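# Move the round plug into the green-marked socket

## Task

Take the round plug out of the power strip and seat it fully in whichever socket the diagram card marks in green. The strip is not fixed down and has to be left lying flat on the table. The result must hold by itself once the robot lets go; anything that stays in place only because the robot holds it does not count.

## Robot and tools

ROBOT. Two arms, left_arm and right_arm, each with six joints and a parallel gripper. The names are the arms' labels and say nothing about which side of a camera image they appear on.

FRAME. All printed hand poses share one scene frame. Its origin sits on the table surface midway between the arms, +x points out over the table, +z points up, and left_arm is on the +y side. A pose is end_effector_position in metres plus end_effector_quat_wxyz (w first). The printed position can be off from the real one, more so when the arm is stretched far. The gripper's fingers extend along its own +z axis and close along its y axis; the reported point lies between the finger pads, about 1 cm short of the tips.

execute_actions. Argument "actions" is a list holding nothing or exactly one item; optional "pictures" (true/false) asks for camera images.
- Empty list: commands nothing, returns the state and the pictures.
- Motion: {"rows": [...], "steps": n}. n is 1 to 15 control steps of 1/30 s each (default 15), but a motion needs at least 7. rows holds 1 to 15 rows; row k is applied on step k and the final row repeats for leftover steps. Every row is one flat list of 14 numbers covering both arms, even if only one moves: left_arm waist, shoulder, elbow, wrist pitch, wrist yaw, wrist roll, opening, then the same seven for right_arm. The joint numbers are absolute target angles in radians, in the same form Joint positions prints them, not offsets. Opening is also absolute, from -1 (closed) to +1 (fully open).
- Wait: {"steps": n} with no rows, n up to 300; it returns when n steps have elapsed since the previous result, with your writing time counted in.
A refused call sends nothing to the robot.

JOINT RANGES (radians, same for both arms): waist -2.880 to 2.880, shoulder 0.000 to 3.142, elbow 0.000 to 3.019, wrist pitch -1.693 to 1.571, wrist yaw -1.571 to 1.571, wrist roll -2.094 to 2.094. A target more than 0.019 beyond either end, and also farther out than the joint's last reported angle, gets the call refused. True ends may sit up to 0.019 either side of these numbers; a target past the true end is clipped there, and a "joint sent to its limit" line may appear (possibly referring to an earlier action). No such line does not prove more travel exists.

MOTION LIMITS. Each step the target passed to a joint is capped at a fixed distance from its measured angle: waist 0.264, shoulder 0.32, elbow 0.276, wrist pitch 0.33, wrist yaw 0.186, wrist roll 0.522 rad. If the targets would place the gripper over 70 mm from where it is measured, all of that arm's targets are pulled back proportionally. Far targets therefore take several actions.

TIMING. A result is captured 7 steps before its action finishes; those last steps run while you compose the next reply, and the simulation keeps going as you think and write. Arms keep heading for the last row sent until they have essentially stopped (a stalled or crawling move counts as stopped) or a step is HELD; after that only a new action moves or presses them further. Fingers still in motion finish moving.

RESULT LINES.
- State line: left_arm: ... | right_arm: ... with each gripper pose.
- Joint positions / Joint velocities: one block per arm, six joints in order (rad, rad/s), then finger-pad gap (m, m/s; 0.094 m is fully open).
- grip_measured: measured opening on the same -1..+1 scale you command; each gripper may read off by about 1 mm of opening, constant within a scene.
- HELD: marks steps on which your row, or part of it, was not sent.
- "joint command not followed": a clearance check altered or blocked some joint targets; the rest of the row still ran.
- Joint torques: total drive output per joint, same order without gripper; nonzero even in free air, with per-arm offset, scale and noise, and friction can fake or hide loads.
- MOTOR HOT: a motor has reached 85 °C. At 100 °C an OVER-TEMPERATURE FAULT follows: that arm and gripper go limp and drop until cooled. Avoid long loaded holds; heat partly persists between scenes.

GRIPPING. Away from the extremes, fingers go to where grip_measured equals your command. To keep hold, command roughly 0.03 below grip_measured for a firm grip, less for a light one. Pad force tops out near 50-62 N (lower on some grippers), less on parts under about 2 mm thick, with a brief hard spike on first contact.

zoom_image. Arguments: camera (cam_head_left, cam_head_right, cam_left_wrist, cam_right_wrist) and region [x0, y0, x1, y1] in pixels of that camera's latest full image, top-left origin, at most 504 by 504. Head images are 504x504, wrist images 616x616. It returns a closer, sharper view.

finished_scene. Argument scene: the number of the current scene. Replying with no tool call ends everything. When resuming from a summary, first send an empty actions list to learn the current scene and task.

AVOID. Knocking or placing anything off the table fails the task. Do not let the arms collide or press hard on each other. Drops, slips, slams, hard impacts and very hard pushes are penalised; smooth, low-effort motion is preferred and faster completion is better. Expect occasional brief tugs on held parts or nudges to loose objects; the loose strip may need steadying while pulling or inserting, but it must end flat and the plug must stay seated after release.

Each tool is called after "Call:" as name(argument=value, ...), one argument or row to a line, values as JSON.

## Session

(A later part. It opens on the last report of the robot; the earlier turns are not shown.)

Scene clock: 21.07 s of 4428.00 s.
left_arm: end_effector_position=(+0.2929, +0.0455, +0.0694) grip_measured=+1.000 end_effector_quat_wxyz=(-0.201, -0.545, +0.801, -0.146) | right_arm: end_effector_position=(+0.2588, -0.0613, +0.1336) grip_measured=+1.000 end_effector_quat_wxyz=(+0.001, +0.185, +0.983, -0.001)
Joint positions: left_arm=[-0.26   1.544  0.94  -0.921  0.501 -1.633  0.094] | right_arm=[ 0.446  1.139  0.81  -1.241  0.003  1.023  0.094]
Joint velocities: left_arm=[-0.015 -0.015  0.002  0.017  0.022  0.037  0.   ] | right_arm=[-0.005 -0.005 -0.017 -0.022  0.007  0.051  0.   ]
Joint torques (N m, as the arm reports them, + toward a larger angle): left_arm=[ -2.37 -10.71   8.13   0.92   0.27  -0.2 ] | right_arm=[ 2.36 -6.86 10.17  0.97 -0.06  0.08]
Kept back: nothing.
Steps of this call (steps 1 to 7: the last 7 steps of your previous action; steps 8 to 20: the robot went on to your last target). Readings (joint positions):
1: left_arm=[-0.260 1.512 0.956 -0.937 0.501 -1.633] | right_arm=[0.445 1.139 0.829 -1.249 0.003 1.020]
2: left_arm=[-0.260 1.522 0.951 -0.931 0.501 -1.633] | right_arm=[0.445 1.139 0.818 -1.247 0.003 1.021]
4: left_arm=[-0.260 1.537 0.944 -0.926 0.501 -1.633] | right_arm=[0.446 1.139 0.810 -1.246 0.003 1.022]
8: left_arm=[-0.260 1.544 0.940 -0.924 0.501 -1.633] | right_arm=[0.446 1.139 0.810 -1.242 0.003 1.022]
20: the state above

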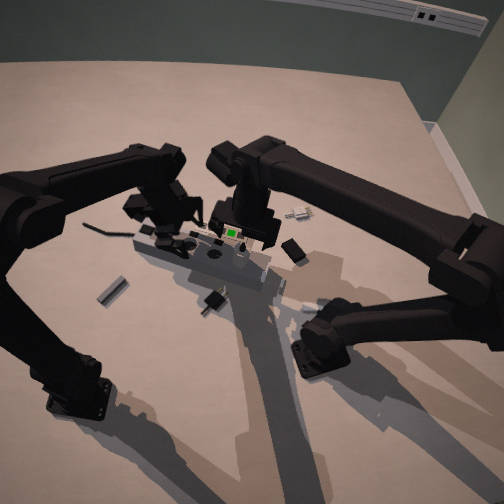

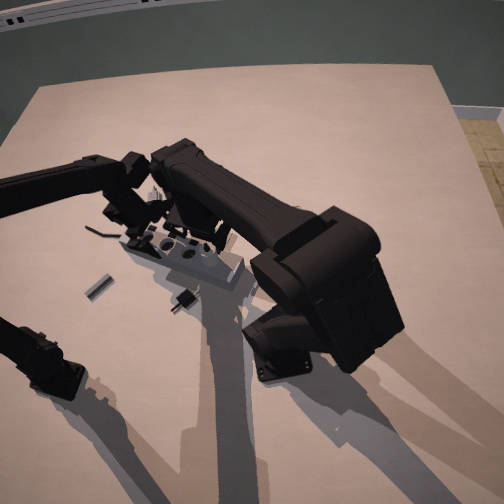

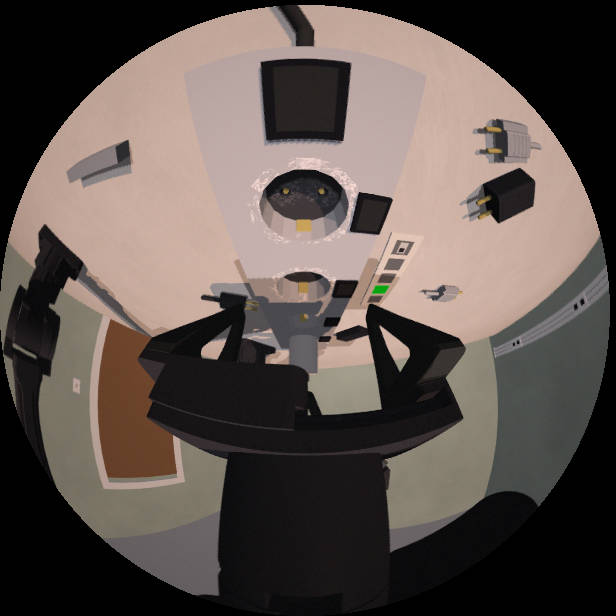

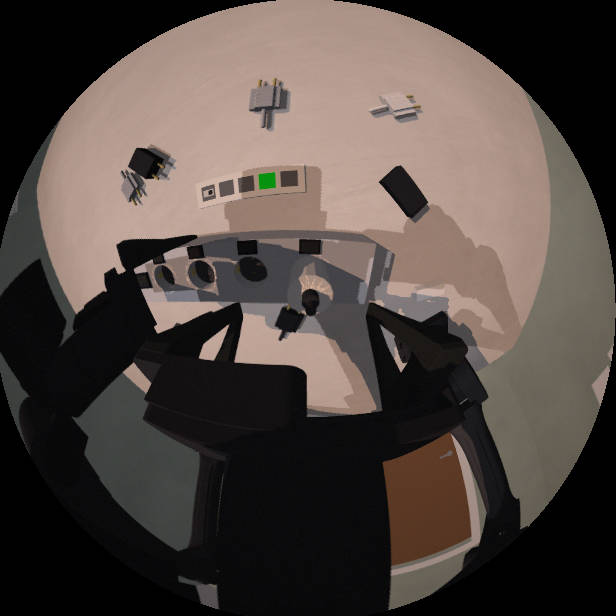

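Call:
execute_actions(
  actions=[
    {"rows":[[-0.272,1.56,0.94,-0.89,0.505,-1.65,1,0.44,1.15,0.81,-1.21,0,1.02,1],[-0.272,1.56,0.94,-0.89,0.505,-1.65,1,0.44,1.15,0.81,-1.21,0,1.02,1],[-0.272,1.58,0.925,-0.865,0.505,-1.65,1,0.43,1.16,0.79,-1.18,0,1.01,1],[-0.272,1.58,0.925,-0.865,0.505,-1.65,1,0.43,1.16,0.79,-1.18,0,1.01,1],[-0.272,1.595,0.915,-0.84,0.505,-1.65,1,0.426,1.17,0.768,-1.15,0,1.0,1],[-0.272,1.604,0.91,-0.825,0.505,-1.65,1,0.426,1.17,0.768,-1.15,0,1.0,1]],"steps":15},
  ],
)

Call:
execute_actions(
  actions=[
    {"steps":20},
  ],
  pictures=true,
)

Scene clock: 23.50 s of 4428.00 s.
left_arm: end_effector_position=(+0.2982, +0.0430, +0.0529) grip_measured=+1.000 end_effector_quat_wxyz=(-0.194, -0.542, +0.802, -0.158) | right_arm: end_effector_position=(+0.2606, -0.0616, +0.1144) grip_measured=+1.000 end_effector_quat_wxyz=(+0.007, +0.185, +0.983, +0.005)
Joint positions: left_arm=[-0.26   1.572  0.919 -0.844  0.501 -1.633  0.094] | right_arm=[ 0.441  1.152  0.766 -1.168  0.003  1.016  0.094]
Joint velocities: left_arm=[-0.015  0.249 -0.125  0.164 -0.051 -0.007  0.   ] | right_arm=[-0.034  0.132 -0.193  0.076  0.007 -0.066  0.   ]
Joint torques (N m, as the arm reports them, + toward a larger angle): left_arm=[-2.39 -9.41  7.22  0.79  0.27 -0.2 ] | right_arm=[-0.13 -5.6   9.76  0.94 -0.07 -0.19]
Steps of this call (steps 1 to 15: the robot went on to your last target; steps 16 to 65: nothing new was sent; steps 66 to 73: the first 8 steps of this action). Readings (joint positions):
66: left_arm=[-0.260 1.544 0.940 -0.918 0.501 -1.633] | right_arm=[0.446 1.139 0.809 -1.238 0.003 1.023]
67: left_arm=[-0.260 1.544 0.939 -0.912 0.501 -1.633] | right_arm=[0.446 1.139 0.807 -1.232 0.003 1.023]
69: left_arm=[-0.260 1.547 0.936 -0.891 0.501 -1.633] | right_arm=[0.445 1.139 0.799 -1.209 0.003 1.022]
73: the state above

Scene clock: 24.17 s of 4428.00 s.
left_arm: end_effector_position=(+0.2917, +0.0460, +0.0378) grip_measured=+1.000 end_effector_quat_wxyz=(-0.202, -0.546, +0.800, -0.144) | right_arm: end_effector_position=(+0.2589, -0.0635, +0.1082) grip_measured=+1.000 end_effector_quat_wxyz=(+0.002, +0.183, +0.983, +0.000)
Joint positions: left_arm=[-0.26   1.6    0.904 -0.835  0.501 -1.633  0.094] | right_arm=[ 0.44   1.162  0.756 -1.161  0.003  1.012  0.094]
Joint velocities: left_arm=[-0.005 -0.005 -0.012 -0.012 -0.051 -0.081  0.   ] | right_arm=[-0.005 -0.005 -0.002 -0.007 -0.051 -0.037  0.   ]
Joint torques (N m, as the arm reports them, + toward a larger angle): left_arm=[ -2.33 -10.58   7.57   0.94   0.28  -0.19] | right_arm=[-0.07 -5.8   9.62  0.93 -0.07 -0.2 ]
Kept back: nothing.
Steps of this call (steps 1 to 7: the last 7 steps of your previous action; steps 8 to 20: the robot went on to your last target). Readings (joint positions):
1: left_arm=[-0.260 1.581 0.915 -0.840 0.501 -1.633] | right_arm=[0.441 1.156 0.761 -1.166 0.003 1.016]
2: left_arm=[-0.260 1.588 0.911 -0.838 0.501 -1.633] | right_arm=[0.440 1.160 0.757 -1.165 0.003 1.015]
4: left_arm=[-0.260 1.597 0.907 -0.837 0.501 -1.633] | right_arm=[0.440 1.162 0.756 -1.164 0.003 1.014]
8: left_arm=[-0.260 1.600 0.904 -0.836 0.501 -1.633] | right_arm=[0.440 1.162 0.756 -1.161 0.003 1.013]
20: the state above

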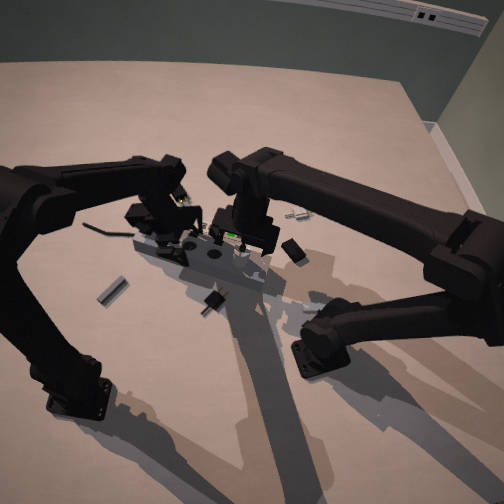

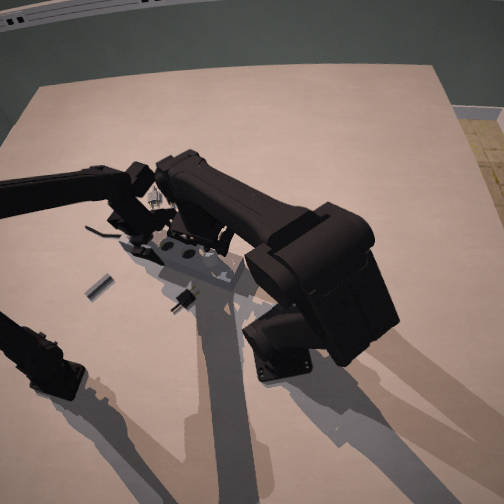

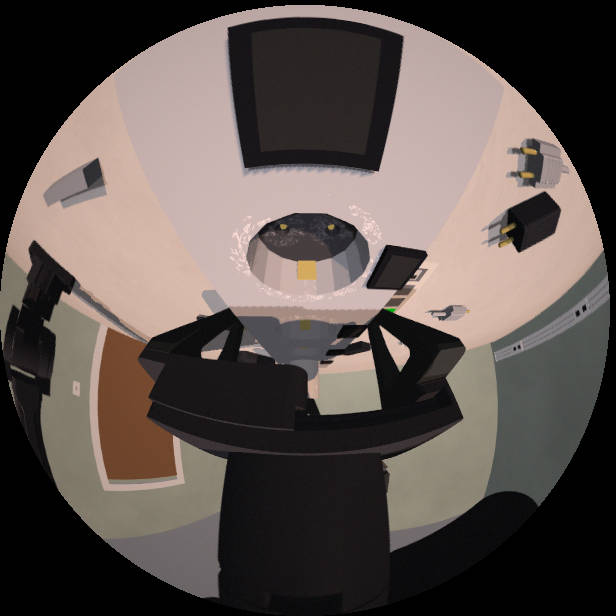

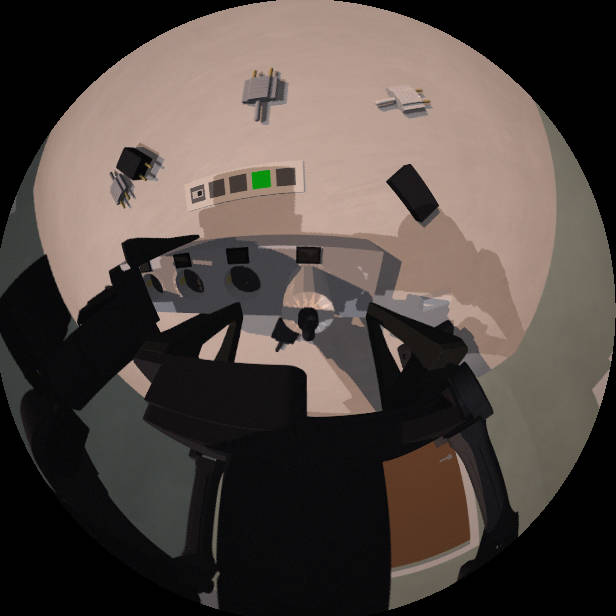

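Call:
execute_actions(
  actions=[
    {"rows":[[-0.272,1.604,0.91,-0.825,0.505,-1.65,0.8,0.426,1.18,0.756,-1.13,0,1.0,0.8],[-0.272,1.604,0.91,-0.825,0.505,-1.65,0.8,0.426,1.18,0.756,-1.13,0,1.0,0.8],[-0.272,1.604,0.91,-0.825,0.505,-1.65,0.65,0.426,1.19,0.744,-1.11,0,1.0,0.6],[-0.272,1.604,0.91,-0.825,0.505,-1.65,0.65,0.426,1.19,0.744,-1.11,0,1.0,0.6],[-0.272,1.604,0.91,-0.825,0.505,-1.65,0.5,0.426,1.2,0.732,-1.09,0,1.0,0.4],[-0.272,1.604,0.91,-0.825,0.505,-1.65,0.5,0.426,1.2,0.732,-1.09,0,1.0,0.4],[-0.272,1.604,0.91,-0.825,0.505,-1.65,0.4,0.426,1.208,0.72,-1.069,0,1.0,0.4]],"steps":15},
  ],
)

Call:
execute_actions(
  actions=[
    {"steps":25},
  ],
  pictures=true,
)

Scene clock: 24.93 s of 4428.00 s.
left_arm: end_effector_position=(+0.2917, +0.0460, +0.0378) grip_measured=+0.575 end_effector_quat_wxyz=(-0.203, -0.546, +0.800, -0.144) | right_arm: end_effector_position=(+0.2614, -0.0616, +0.0917) grip_measured=+0.403 end_effector_quat_wxyz=(+0.007, +0.183, +0.983, +0.005)
Joint positions: left_arm=[-0.26   1.6    0.904 -0.835  0.501 -1.634  0.074] | right_arm=[ 0.44   1.184  0.725 -1.095  0.003  1.012  0.066]
Joint velocities: left_arm=[ 0.015 -0.005 -0.017  0.002  0.007  0.051 -0.   ] | right_arm=[ 0.005  0.181 -0.203  0.261 -0.051 -0.095 -0.003]
Joint torques (N m, as the arm reports them, + toward a larger angle): left_arm=[ -2.61 -10.21   7.46   1.     0.25  -0.2 ] | right_arm=[-0.2  -5.68  8.83  0.76 -0.09 -0.18]
Steps of this call (steps 1 to 15: the robot went on to your last target; steps 16 to 23: the first 8 steps of this action). Readings (joint positions):
16: left_arm=[-0.260 1.600 0.904 -0.835 0.501 -1.634] | right_arm=[0.440 1.162 0.755 -1.158 0.003 1.012]
17: left_arm=[-0.260 1.600 0.904 -0.835 0.501 -1.634] | right_arm=[0.440 1.163 0.754 -1.151 0.003 1.012]
19: left_arm=[-0.260 1.600 0.904 -0.835 0.501 -1.634] | right_arm=[0.440 1.166 0.748 -1.134 0.003 1.012]
23: the state above

Scene clock: 25.77 s of 4428.00 s.
left_arm: end_effector_position=(+0.2917, +0.0460, +0.0378) grip_measured=+0.575 end_effector_quat_wxyz=(-0.203, -0.546, +0.800, -0.144) | right_arm: end_effector_position=(+0.2584, -0.0639, +0.0821) grip_measured=+0.401 end_effector_quat_wxyz=(+0.001, +0.183, +0.983, -0.001)
Joint positions: left_arm=[-0.26   1.6    0.904 -0.835  0.501 -1.634  0.074] | right_arm=[ 0.44   1.201  0.709 -1.08   0.003  1.012  0.066]
Joint velocities: left_arm=[-0.005 -0.005  0.007  0.012  0.081 -0.037 -0.   ] | right_arm=[-0.015 -0.015 -0.017  0.002 -0.007 -0.081  0.001]
Joint torques (N m, as the arm reports them, + toward a larger angle): left_arm=[ -2.34 -10.25   7.48   0.94   0.26  -0.19] | right_arm=[ 0.1  -6.57  9.03  0.97 -0.1  -0.19]
Kept back: nothing.
Steps of this call (steps 1 to 7: the last 7 steps of your previous action; steps 8 to 25: the robot went on to your last target). Readings (joint positions):
1: left_arm=[-0.260 1.600 0.904 -0.835 0.501 -1.634] | right_arm=[0.440 1.190 0.719 -1.089 0.003 1.012]
2: left_arm=[-0.260 1.600 0.904 -0.835 0.501 -1.634] | right_arm=[0.440 1.195 0.715 -1.085 0.003 1.012]
4: left_arm=[-0.260 1.600 0.904 -0.835 0.501 -1.634] | right_arm=[0.440 1.200 0.710 -1.083 0.003 1.012]
8: left_arm=[-0.260 1.600 0.904 -0.835 0.501 -1.634] | right_arm=[0.440 1.201 0.709 -1.080 0.003 1.012]
25: the state above

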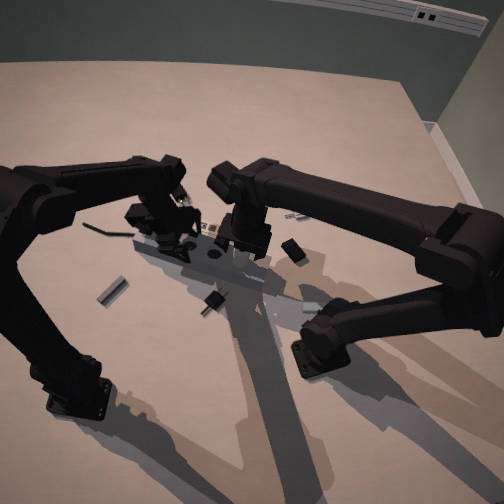

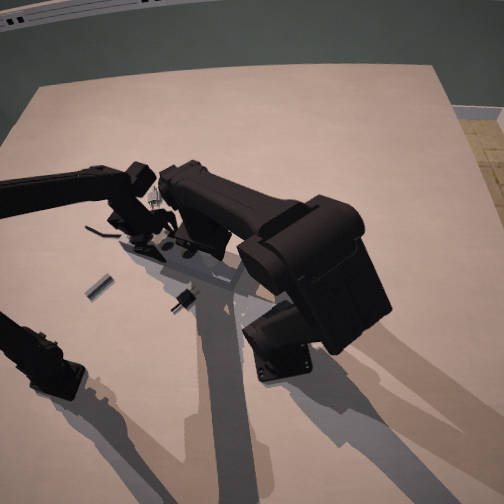

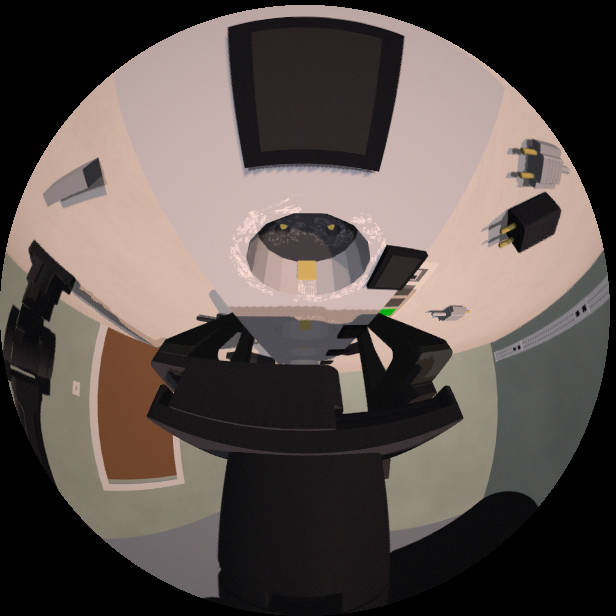

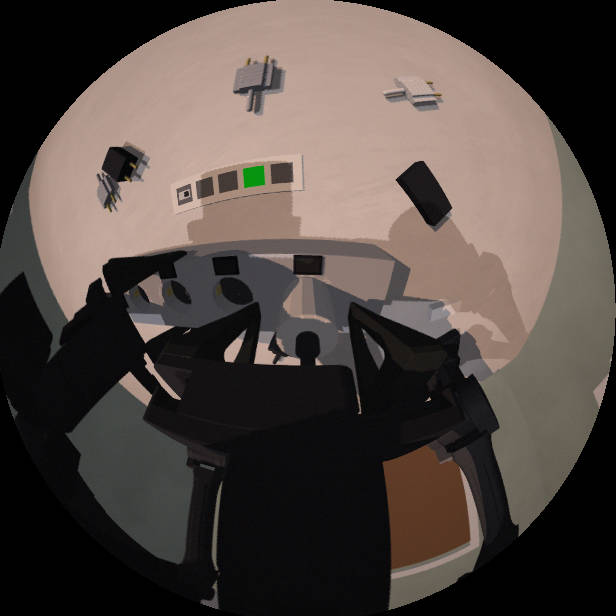

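Call:
execute_actions(
  actions=[
    {"rows":[[-0.272,1.604,0.91,-0.825,0.505,-1.65,0.52,0.426,1.218,0.707,-1.046,0,1.0,0.3],[-0.272,1.604,0.91,-0.825,0.505,-1.65,0.52,0.426,1.218,0.707,-1.046,0,1.0,0.3],[-0.272,1.604,0.91,-0.825,0.505,-1.65,0.52,0.426,1.218,0.707,-1.046,0,1.0,0.2],[-0.272,1.604,0.91,-0.825,0.505,-1.65,0.52,0.426,1.218,0.707,-1.046,0,1.0,0.1],[-0.272,1.604,0.91,-0.825,0.505,-1.65,0.52,0.426,1.218,0.707,-1.046,0,1.0,0.05],[-0.272,1.604,0.91,-0.825,0.505,-1.65,0.52,0.426,1.218,0.707,-1.046,0,1.0,0.0],[-0.272,1.604,0.91,-0.825,0.505,-1.65,0.52,0.426,1.218,0.707,-1.046,0,1.0,-0.05],[-0.272,1.604,0.91,-0.825,0.505,-1.65,0.52,0.426,1.218,0.707,-1.046,0,1.0,-0.1],[-0.272,1.604,0.91,-0.825,0.505,-1.65,0.52,0.426,1.218,0.707,-1.046,0,1.0,-0.15],[-0.272,1.604,0.91,-0.825,0.505,-1.65,0.52,0.426,1.218,0.707,-1.046,0,1.0,-0.2],[-0.272,1.604,0.91,-0.825,0.505,-1.65,0.52,0.426,1.218,0.707,-1.046,0,1.0,-0.25],[-0.272,1.604,0.91,-0.825,0.505,-1.65,0.52,0.426,1.218,0.707,-1.046,0,1.0,-0.3]],"steps":15},
  ],
)

Call:
execute_actions(
  actions=[
    {"steps":15},
  ],
  pictures=true,
)

Scene clock: 26.63 s of 4428.00 s.
left_arm: end_effector_position=(+0.2917, +0.0460, +0.0378) grip_measured=+0.575 end_effector_quat_wxyz=(-0.203, -0.546, +0.800, -0.144) | right_arm: end_effector_position=(+0.2598, -0.0628, +0.0784) grip_measured=-0.073 end_effector_quat_wxyz=(+0.004, +0.183, +0.983, +0.003)
Joint positions: left_arm=[-0.26   1.6    0.904 -0.835  0.501 -1.634  0.074] | right_arm=[ 0.44   1.204  0.701 -1.058  0.003  1.011  0.044]
Joint velocities: left_arm=[-0.005 -0.005  0.012 -0.012  0.037 -0.022 -0.   ] | right_arm=[-0.015 -0.005 -0.017  0.007  0.037 -0.007 -0.051]
Joint torques (N m, as the arm reports them, + toward a larger angle): left_arm=[ -2.31 -10.24   7.49   0.92   0.27  -0.19] | right_arm=[-0.05 -5.6   8.58  1.01 -0.06 -0.18]
Steps of this call (steps 1 to 15: the robot went on to your last target; steps 16 to 18: nothing new was sent; steps 19 to 26: the first 8 steps of this action). Readings (joint positions):
19: left_arm=[-0.260 1.600 0.904 -0.835 0.501 -1.634] | right_arm=[0.440 1.201 0.708 -1.076 0.003 1.012]
20: left_arm=[-0.260 1.600 0.904 -0.835 0.501 -1.634] | right_arm=[0.440 1.201 0.706 -1.069 0.003 1.012]
22: left_arm=[-0.260 1.600 0.904 -0.835 0.501 -1.634] | right_arm=[0.440 1.202 0.703 -1.061 0.003 1.011]
26: the state above

Scene clock: 27.13 s of 4428.00 s.
left_arm: end_effector_position=(+0.2918, +0.0461, +0.0377) grip_measured=+0.575 end_effector_quat_wxyz=(-0.202, -0.546, +0.800, -0.144) | right_arm: end_effector_position=(+0.2601, -0.0641, +0.0782) grip_measured=-0.214 end_effector_quat_wxyz=(+0.004, +0.184, +0.983, +0.002)
Joint positions: left_arm=[-0.26   1.6    0.904 -0.835  0.5   -1.635  0.074] | right_arm=[ 0.437  1.204  0.7   -1.059  0.004  1.011  0.037]
Joint velocities: left_arm=[-0.005 -0.015  0.002 -0.002  0.007  0.022  0.   ] | right_arm=[-0.015  0.005 -0.007  0.007 -0.051  0.066  0.   ]
Joint torques (N m, as the arm reports them, + toward a larger angle): left_arm=[ -2.37 -10.25   7.49   0.93   0.3   -0.18] | right_arm=[-0.01 -5.53  8.63  1.02 -0.15 -0.16]
Kept back: nothing.
Steps of this call (steps 1 to 7: the last 7 steps of your previous action; steps 8 to 15: the robot went on to your last target). Readings (joint positions):
1: left_arm=[-0.260 1.600 0.904 -0.835 0.501 -1.634] | right_arm=[0.439 1.204 0.701 -1.058 0.003 1.011]
2: left_arm=[-0.260 1.600 0.904 -0.835 0.501 -1.635] | right_arm=[0.439 1.204 0.701 -1.058 0.004 1.011]
4: left_arm=[-0.260 1.600 0.904 -0.835 0.500 -1.635] | right_arm=[0.437 1.204 0.700 -1.059 0.004 1.011]
8: left_arm=[-0.260 1.600 0.904 -0.835 0.500 -1.635] | right_arm=[0.437 1.204 0.700 -1.059 0.004 1.011]
15: the state above
All arms were judged still, so your last target was given up. Only a new action makes them travel on or press farther. Fingers that are still opening or closing keep moving.

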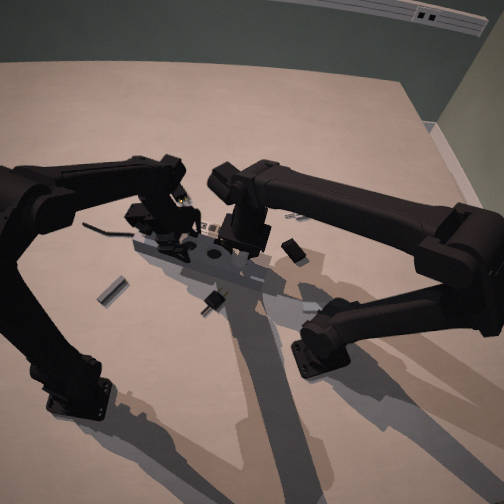

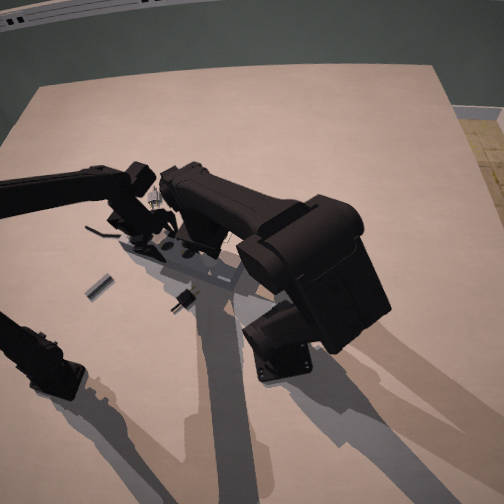

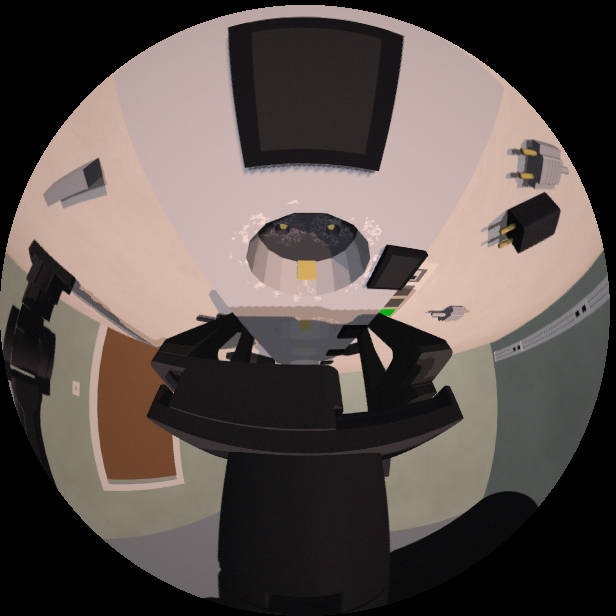

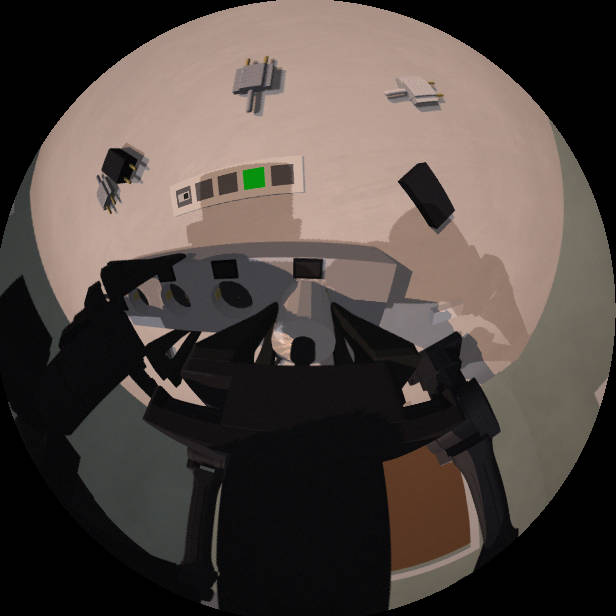

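Call:
execute_actions(
  actions=[
    {"rows":[[-0.272,1.61,0.905,-0.825,0.505,-1.65,0.52,0.437,1.205,0.715,-1.065,0,1.01,-0.26],[-0.272,1.61,0.905,-0.825,0.505,-1.65,0.52,0.437,1.2,0.722,-1.075,0,1.01,-0.26],[-0.272,1.615,0.9,-0.825,0.505,-1.65,0.52,0.437,1.195,0.729,-1.085,0,1.01,-0.26],[-0.272,1.615,0.9,-0.825,0.505,-1.65,0.52,0.437,1.19,0.736,-1.095,0,1.01,-0.26],[-0.272,1.62,0.9,-0.825,0.505,-1.65,0.52,0.437,1.185,0.743,-1.105,0,1.01,-0.26],[-0.272,1.62,0.9,-0.825,0.505,-1.65,0.52,0.437,1.18,0.75,-1.115,0,1.01,-0.26],[-0.272,1.62,0.9,-0.825,0.505,-1.65,0.52,0.437,1.175,0.758,-1.125,0,1.01,-0.26]],"steps":15},
  ],
)

Call:
execute_actions(
  actions=[
    {"steps":15},
  ],
  pictures=true,
)

Scene clock: 27.80 s of 4428.00 s.
left_arm: end_effector_position=(+0.2891, +0.0434, +0.0379) grip_measured=+0.575 end_effector_quat_wxyz=(-0.207, -0.544, +0.800, -0.145) | right_arm: end_effector_position=(+0.2564, -0.0663, +0.0803) grip_measured=-0.214 end_effector_quat_wxyz=(-0.004, +0.184, +0.983, -0.006)
Joint positions: left_arm=[-0.265  1.6    0.902 -0.835  0.509 -1.635  0.074] | right_arm=[ 0.437  1.204  0.706 -1.087  0.002  1.011  0.037]
Joint velocities: left_arm=[-0.054  0.005 -0.002 -0.002 -0.022  0.051 -0.   ] | right_arm=[-0.005  0.005  0.027 -0.168 -0.051  0.081 -0.001]
Joint torques (N m, as the arm reports them, + toward a larger angle): left_arm=[-2.46 -8.61  6.99  0.93 -0.09 -0.17] | right_arm=[ 0.82 -9.81 12.44 -0.87 -0.07 -0.04]
Steps of this call (steps 1 to 12: nothing new was sent; steps 13 to 20: the first 8 steps of this action). Readings (joint positions):
13: left_arm=[-0.260 1.600 0.904 -0.835 0.500 -1.635] | right_arm=[0.437 1.204 0.700 -1.060 0.004 1.011]
14: left_arm=[-0.260 1.600 0.904 -0.835 0.500 -1.635] | right_arm=[0.437 1.204 0.700 -1.061 0.004 1.011]
16: left_arm=[-0.260 1.600 0.903 -0.835 0.502 -1.635] | right_arm=[0.437 1.204 0.700 -1.066 0.003 1.011]
20: the state above

Scene clock: 28.30 s of 4428.00 s.
left_arm: end_effector_position=(+0.2886, +0.0426, +0.0381) grip_measured=+0.575 end_effector_quat_wxyz=(-0.208, -0.543, +0.801, -0.145) | right_arm: end_effector_position=(+0.2557, -0.0669, +0.0808) grip_measured=-0.214 end_effector_quat_wxyz=(-0.005, +0.184, +0.983, -0.008)
Joint positions: left_arm=[-0.267  1.6    0.902 -0.835  0.512 -1.635  0.074] | right_arm=[ 0.437  1.204  0.708 -1.093  0.003  1.011  0.037]
Joint velocities: left_arm=[-0.005 -0.015  0.012  0.007 -0.066  0.007  0.   ] | right_arm=[-0.005 -0.015  0.007 -0.007  0.022 -0.022 -0.002]
Joint torques (N m, as the arm reports them, + toward a larger angle): left_arm=[-1.81 -8.83  6.89  0.93 -0.11 -0.18] | right_arm=[ 0.77 -9.31 12.57 -1.35 -0.07 -0.04]
Kept back: nothing.
Steps of this call (steps 1 to 7: the last 7 steps of your previous action; steps 8 to 15: the robot went on to your last target). Readings (joint positions):
1: left_arm=[-0.266 1.600 0.902 -0.835 0.511 -1.635] | right_arm=[0.437 1.204 0.707 -1.091 0.002 1.011]
2: left_arm=[-0.266 1.600 0.902 -0.835 0.511 -1.635] | right_arm=[0.437 1.204 0.708 -1.093 0.003 1.011]
4: left_arm=[-0.267 1.600 0.902 -0.835 0.512 -1.635] | right_arm=[0.437 1.204 0.708 -1.093 0.003 1.011]
8: left_arm=[-0.267 1.600 0.902 -0.835 0.512 -1.635] | right_arm=[0.437 1.204 0.708 -1.093 0.003 1.011]
15: the state above
All arms were judged still, so your last target was given up. Only a new action makes them travel on or press farther. Fingers that are still opening or closing keep moving.

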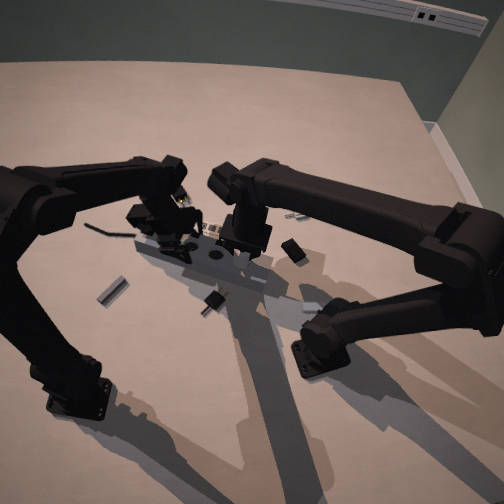

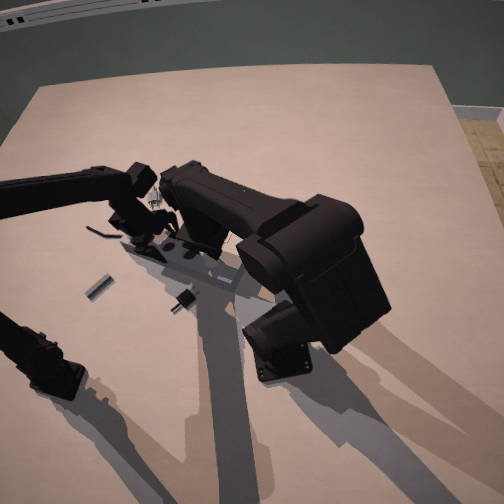

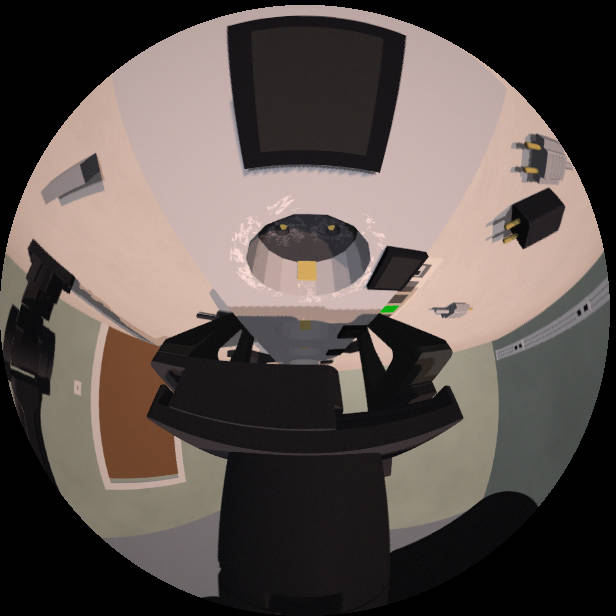

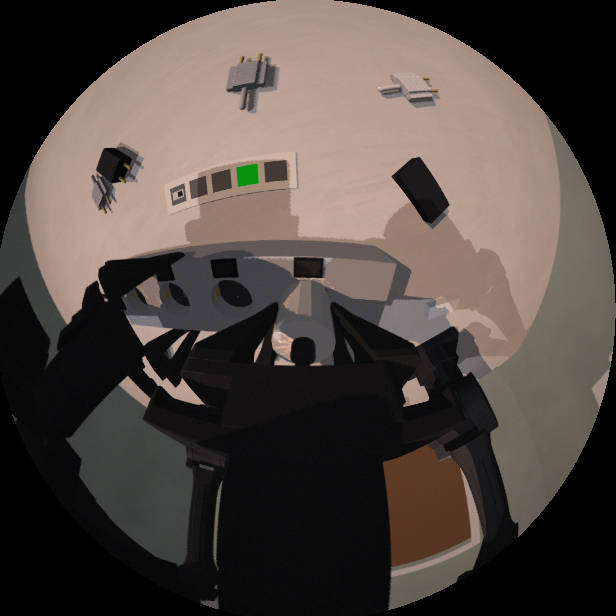

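Call:
execute_actions(
  actions=[
    {"rows":[[-0.265,1.625,0.895,-0.83,0.5,-1.64,0.52,0.437,1.172,0.765,-1.11,0,1.01,-0.26],[-0.265,1.63,0.885,-0.83,0.495,-1.64,0.52,0.437,1.17,0.772,-1.10,0,1.01,-0.26],[-0.265,1.635,0.875,-0.83,0.49,-1.64,0.52,0.437,1.167,0.78,-1.09,0,1.01,-0.26],[-0.265,1.64,0.865,-0.83,0.485,-1.64,0.52,0.437,1.164,0.788,-1.08,0,1.01,-0.26],[-0.265,1.645,0.855,-0.83,0.48,-1.64,0.52,0.437,1.161,0.796,-1.075,0,1.01,-0.26],[-0.265,1.65,0.845,-0.83,0.475,-1.64,0.52,0.437,1.158,0.804,-1.075,0,1.01,-0.26],[-0.265,1.655,0.84,-0.83,0.47,-1.64,0.52,0.437,1.155,0.812,-1.075,0,1.01,-0.26]],"steps":15},
  ],
)

Call:
execute_actions(
  actions=[
    {"steps":12},
  ],
  pictures=true,
)

Scene clock: 29.10 s of 4428.00 s.
left_arm: end_effector_position=(+0.2872, +0.0451, +0.0356) grip_measured=+0.575 end_effector_quat_wxyz=(-0.204, -0.545, +0.801, -0.142) | right_arm: end_effector_position=(+0.2583, -0.0648, +0.0833) grip_measured=-0.214 end_effector_quat_wxyz=(-0.002, +0.184, +0.983, -0.004)
Joint positions: left_arm=[-0.267  1.598  0.895 -0.831  0.501 -1.639  0.074] | right_arm=[ 0.437  1.202  0.714 -1.091  0.001  1.011  0.037]
Joint velocities: left_arm=[ 0.005 -0.034 -0.032  0.017 -0.051  0.037 -0.001] | right_arm=[-0.024 -0.054  0.027 -0.007 -0.066  0.022 -0.   ]
Joint torques (N m, as the arm reports them, + toward a larger angle): left_arm=[-0.96 -5.25  3.13  0.54 -0.87  0.04] | right_arm=[  1.5  -11.27  16.62   1.17  -0.05  -0.03]
Steps of this call (steps 1 to 16: nothing new was sent; steps 17 to 24: the first 8 steps of this action). Readings (joint positions):
17: left_arm=[-0.267 1.600 0.902 -0.835 0.512 -1.635] | right_arm=[0.437 1.204 0.708 -1.093 0.003 1.011]
18: left_arm=[-0.267 1.600 0.902 -0.835 0.512 -1.635] | right_arm=[0.437 1.204 0.709 -1.093 0.003 1.011]
20: left_arm=[-0.267 1.600 0.900 -0.835 0.510 -1.635] | right_arm=[0.437 1.204 0.710 -1.093 0.003 1.011]
24: the state above

Scene clock: 29.50 s of 4428.00 s.
left_arm: end_effector_position=(+0.2872, +0.0455, +0.0355) grip_measured=+0.575 end_effector_quat_wxyz=(-0.203, -0.546, +0.800, -0.141) | right_arm: end_effector_position=(+0.2587, -0.0644, +0.0872) grip_measured=-0.214 end_effector_quat_wxyz=(+0.001, +0.184, +0.983, -0.000)
Joint positions: left_arm=[-0.267  1.597  0.894 -0.83   0.498 -1.641  0.074] | right_arm=[ 0.437  1.191  0.717 -1.096  0.001  1.011  0.037]
Joint velocities: left_arm=[-0.015 -0.005 -0.022 -0.017 -0.037 -0.022  0.   ] | right_arm=[-0.005  0.015  0.007 -0.002 -0.051 -0.037 -0.001]
Joint torques (N m, as the arm reports them, + toward a larger angle): left_arm=[-1.28 -5.62  3.08  0.56 -0.9  -0.01] | right_arm=[  1.07 -10.57  16.34   1.54  -0.05  -0.05]
Kept back: nothing.
Steps of this call (steps 1 to 7: the last 7 steps of your previous action; steps 8 to 12: the robot went on to your last target). Readings (joint positions):
1: left_arm=[-0.267 1.598 0.895 -0.830 0.499 -1.640] | right_arm=[0.437 1.201 0.715 -1.091 0.001 1.011]
2: left_arm=[-0.267 1.597 0.894 -0.830 0.498 -1.641] | right_arm=[0.437 1.199 0.715 -1.091 0.001 1.011]
4: left_arm=[-0.267 1.597 0.894 -0.830 0.498 -1.641] | right_arm=[0.437 1.196 0.715 -1.092 0.001 1.011]
8: left_arm=[-0.267 1.597 0.894 -0.830 0.498 -1.641] | right_arm=[0.437 1.191 0.716 -1.094 0.001 1.011]
12: the state above

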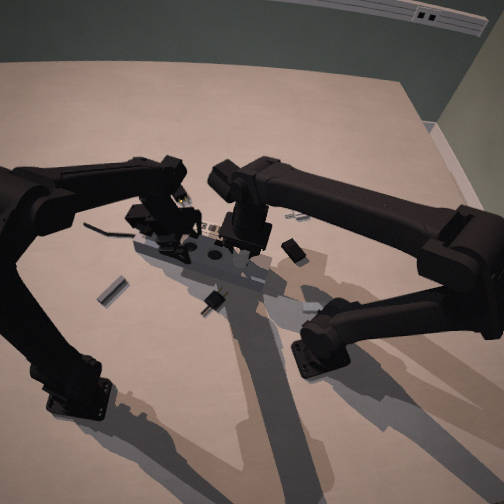

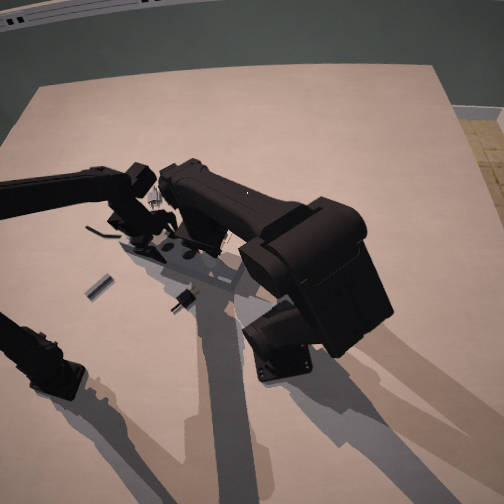

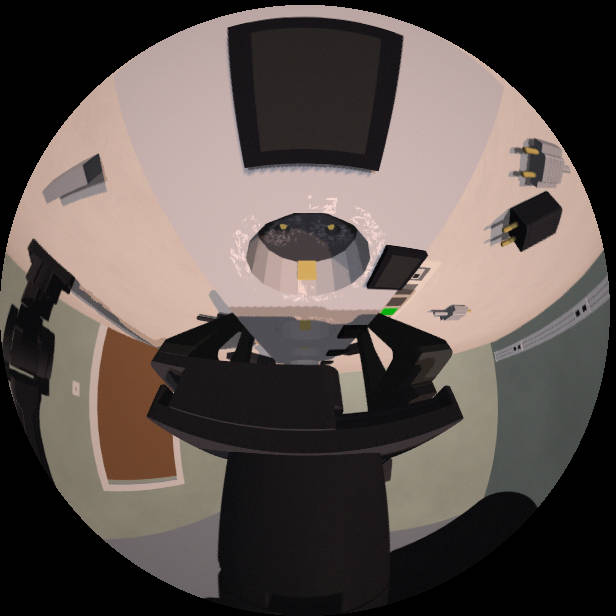

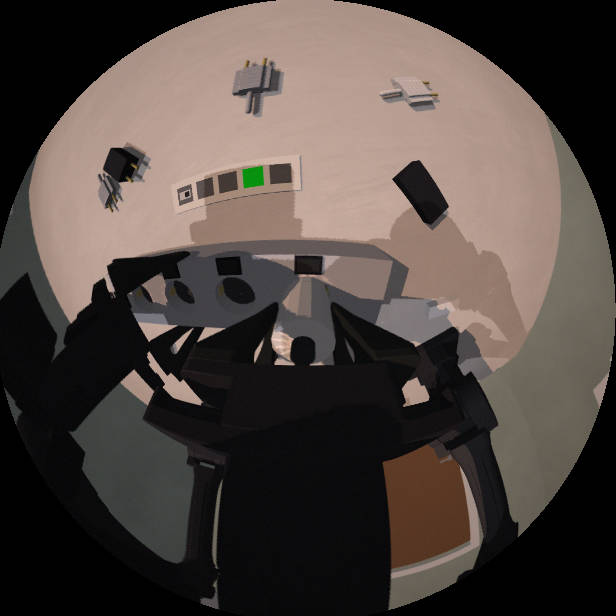

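Call:
execute_actions(
  actions=[
    {"rows":[[-0.265,1.655,0.84,-0.83,0.47,-1.64,0.52,0.437,1.153,0.815,-1.09,0,1.01,-0.26],[-0.265,1.655,0.84,-0.83,0.47,-1.64,0.52,0.437,1.151,0.817,-1.096,0,1.01,-0.26],[-0.265,1.655,0.84,-0.83,0.47,-1.64,0.52,0.437,1.149,0.819,-1.10,0,1.01,-0.26],[-0.265,1.655,0.84,-0.83,0.47,-1.64,0.52,0.437,1.147,0.821,-1.104,0,1.01,-0.26],[-0.265,1.655,0.84,-0.83,0.47,-1.64,0.52,0.437,1.145,0.823,-1.108,0,1.01,-0.26],[-0.265,1.655,0.84,-0.83,0.47,-1.64,0.52,0.437,1.143,0.825,-1.112,0,1.01,-0.26],[-0.265,1.655,0.84,-0.83,0.47,-1.64,0.52,0.437,1.141,0.827,-1.116,0,1.01,-0.26],[-0.265,1.655,0.84,-0.83,0.47,-1.64,0.52,0.437,1.139,0.829,-1.12,0,1.01,-0.26],[-0.265,1.655,0.84,-0.83,0.47,-1.64,0.52,0.437,1.137,0.831,-1.124,0,1.01,-0.26],[-0.265,1.655,0.84,-0.83,0.47,-1.64,0.52,0.437,1.135,0.833,-1.128,0,1.01,-0.26],[-0.265,1.655,0.84,-0.83,0.47,-1.64,0.52,0.437,1.134,0.835,-1.132,0,1.01,-0.26],[-0.265,1.655,0.84,-0.83,0.47,-1.64,0.52,0.437,1.133,0.837,-1.136,0,1.01,-0.26],[-0.265,1.655,0.84,-0.83,0.47,-1.64,0.52,0.437,1.132,0.84,-1.14,0,1.01,-0.26]],"steps":15},
  ],
)

Call:
execute_actions(
  actions=[
    {"steps":12},
  ],
  pictures=true,
)

Scene clock: 30.43 s of 4428.00 s.
left_arm: end_effector_position=(+0.2872, +0.0455, +0.0355) grip_measured=+0.575 end_effector_quat_wxyz=(-0.203, -0.546, +0.800, -0.141) | right_arm: end_effector_position=(+0.2602, -0.0633, +0.0987) grip_measured=-0.214 end_effector_quat_wxyz=(+0.003, +0.184, +0.983, +0.002)
Joint positions: left_arm=[-0.267  1.597  0.894 -0.83   0.498 -1.641  0.074] | right_arm=[ 0.437  1.176  0.739 -1.127  0.001  1.011  0.037]
Joint velocities: left_arm=[ 0.015 -0.005 -0.022 -0.002  0.022 -0.007 -0.   ] | right_arm=[-0.005 -0.103  0.173  0.007  0.022 -0.037 -0.   ]
Joint torques (N m, as the arm reports them, + toward a larger angle): left_arm=[-1.19 -5.71  3.1   0.58 -0.9  -0.01] | right_arm=[ 0.74 -9.42 15.35  0.69 -0.01 -0.02]
Steps of this call (steps 1 to 20: the robot went on to your last target; steps 21 to 28: the first 8 steps of this action). Readings (joint positions):
21: left_arm=[-0.267 1.597 0.894 -0.830 0.498 -1.641] | right_arm=[0.437 1.191 0.717 -1.098 0.001 1.011]
22: left_arm=[-0.267 1.597 0.894 -0.830 0.498 -1.641] | right_arm=[0.437 1.191 0.720 -1.101 0.001 1.011]
24: left_arm=[-0.267 1.597 0.894 -0.830 0.498 -1.641] | right_arm=[0.437 1.188 0.726 -1.112 0.001 1.011]
28: the state above

Scene clock: 30.83 s of 4428.00 s.
left_arm: end_effector_position=(+0.2879, +0.0460, +0.0355) grip_measured=+0.575 end_effector_quat_wxyz=(-0.202, -0.549, +0.799, -0.141) | right_arm: end_effector_position=(+0.2736, -0.0526, +0.1238) grip_measured=-0.214 end_effector_quat_wxyz=(+0.021, +0.184, +0.982, +0.025)
Joint positions: left_arm=[-0.265  1.597  0.894 -0.828  0.496 -1.646  0.074] | right_arm=[ 0.437  1.153  0.792 -1.144 -0.002  1.011  0.037]
Joint velocities: left_arm=[-0.015 -0.015  0.002  0.002 -0.007 -0.051 -0.001] | right_arm=[-0.005 -0.024  0.032  0.007  0.007  0.037  0.   ]
Joint torques (N m, as the arm reports them, + toward a larger angle): left_arm=[-1.43 -5.65  3.1   0.53 -0.83  0.03] | right_arm=[ 1.03 -9.01 12.78  0.75  0.1  -0.06]
Kept back: nothing.
Steps of this call (steps 1 to 7: the last 7 steps of your previous action; steps 8 to 12: the robot went on to your last target). Readings (joint positions):
1: left_arm=[-0.267 1.597 0.894 -0.830 0.498 -1.641] | right_arm=[0.437 1.172 0.747 -1.127 0.001 1.011]
2: left_arm=[-0.267 1.597 0.894 -0.830 0.498 -1.642] | right_arm=[0.437 1.169 0.757 -1.128 0.000 1.011]
4: left_arm=[-0.265 1.597 0.894 -0.828 0.496 -1.646] | right_arm=[0.437 1.161 0.765 -1.142 -0.002 1.011]
8: left_arm=[-0.265 1.597 0.894 -0.828 0.496 -1.646] | right_arm=[0.437 1.154 0.776 -1.144 -0.002 1.011]
12: the state above

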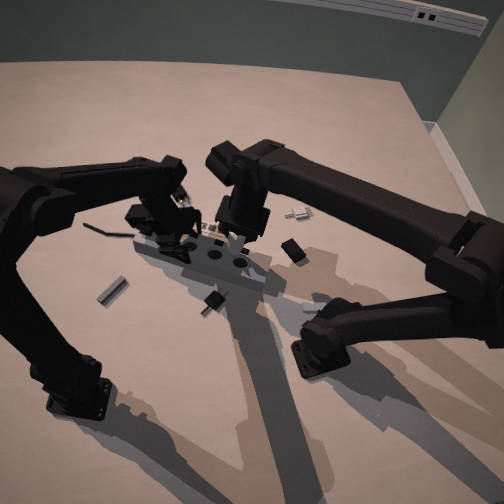

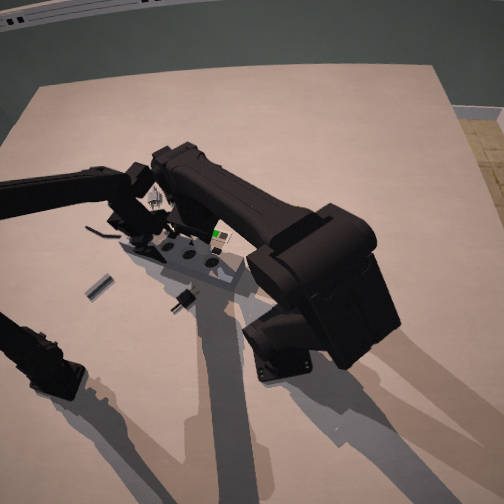

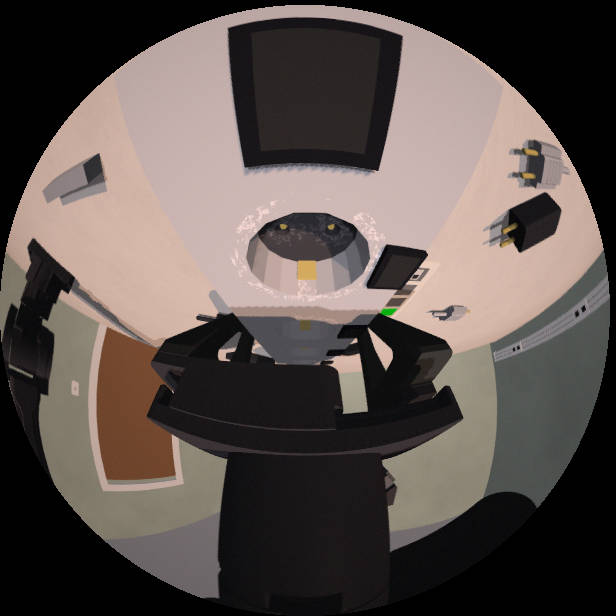

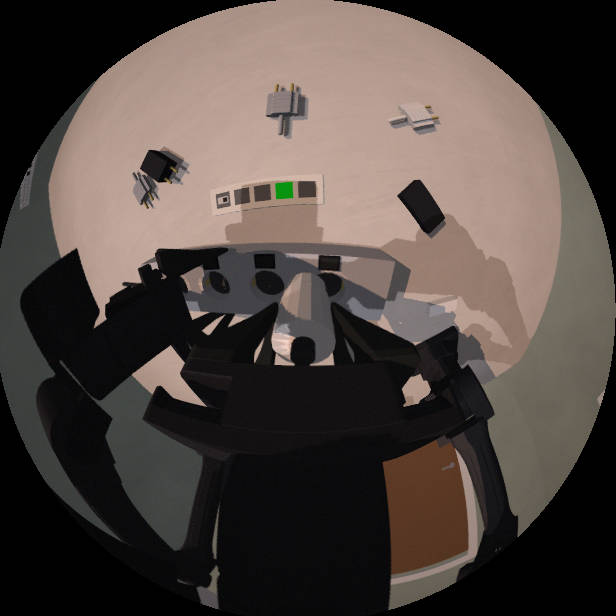

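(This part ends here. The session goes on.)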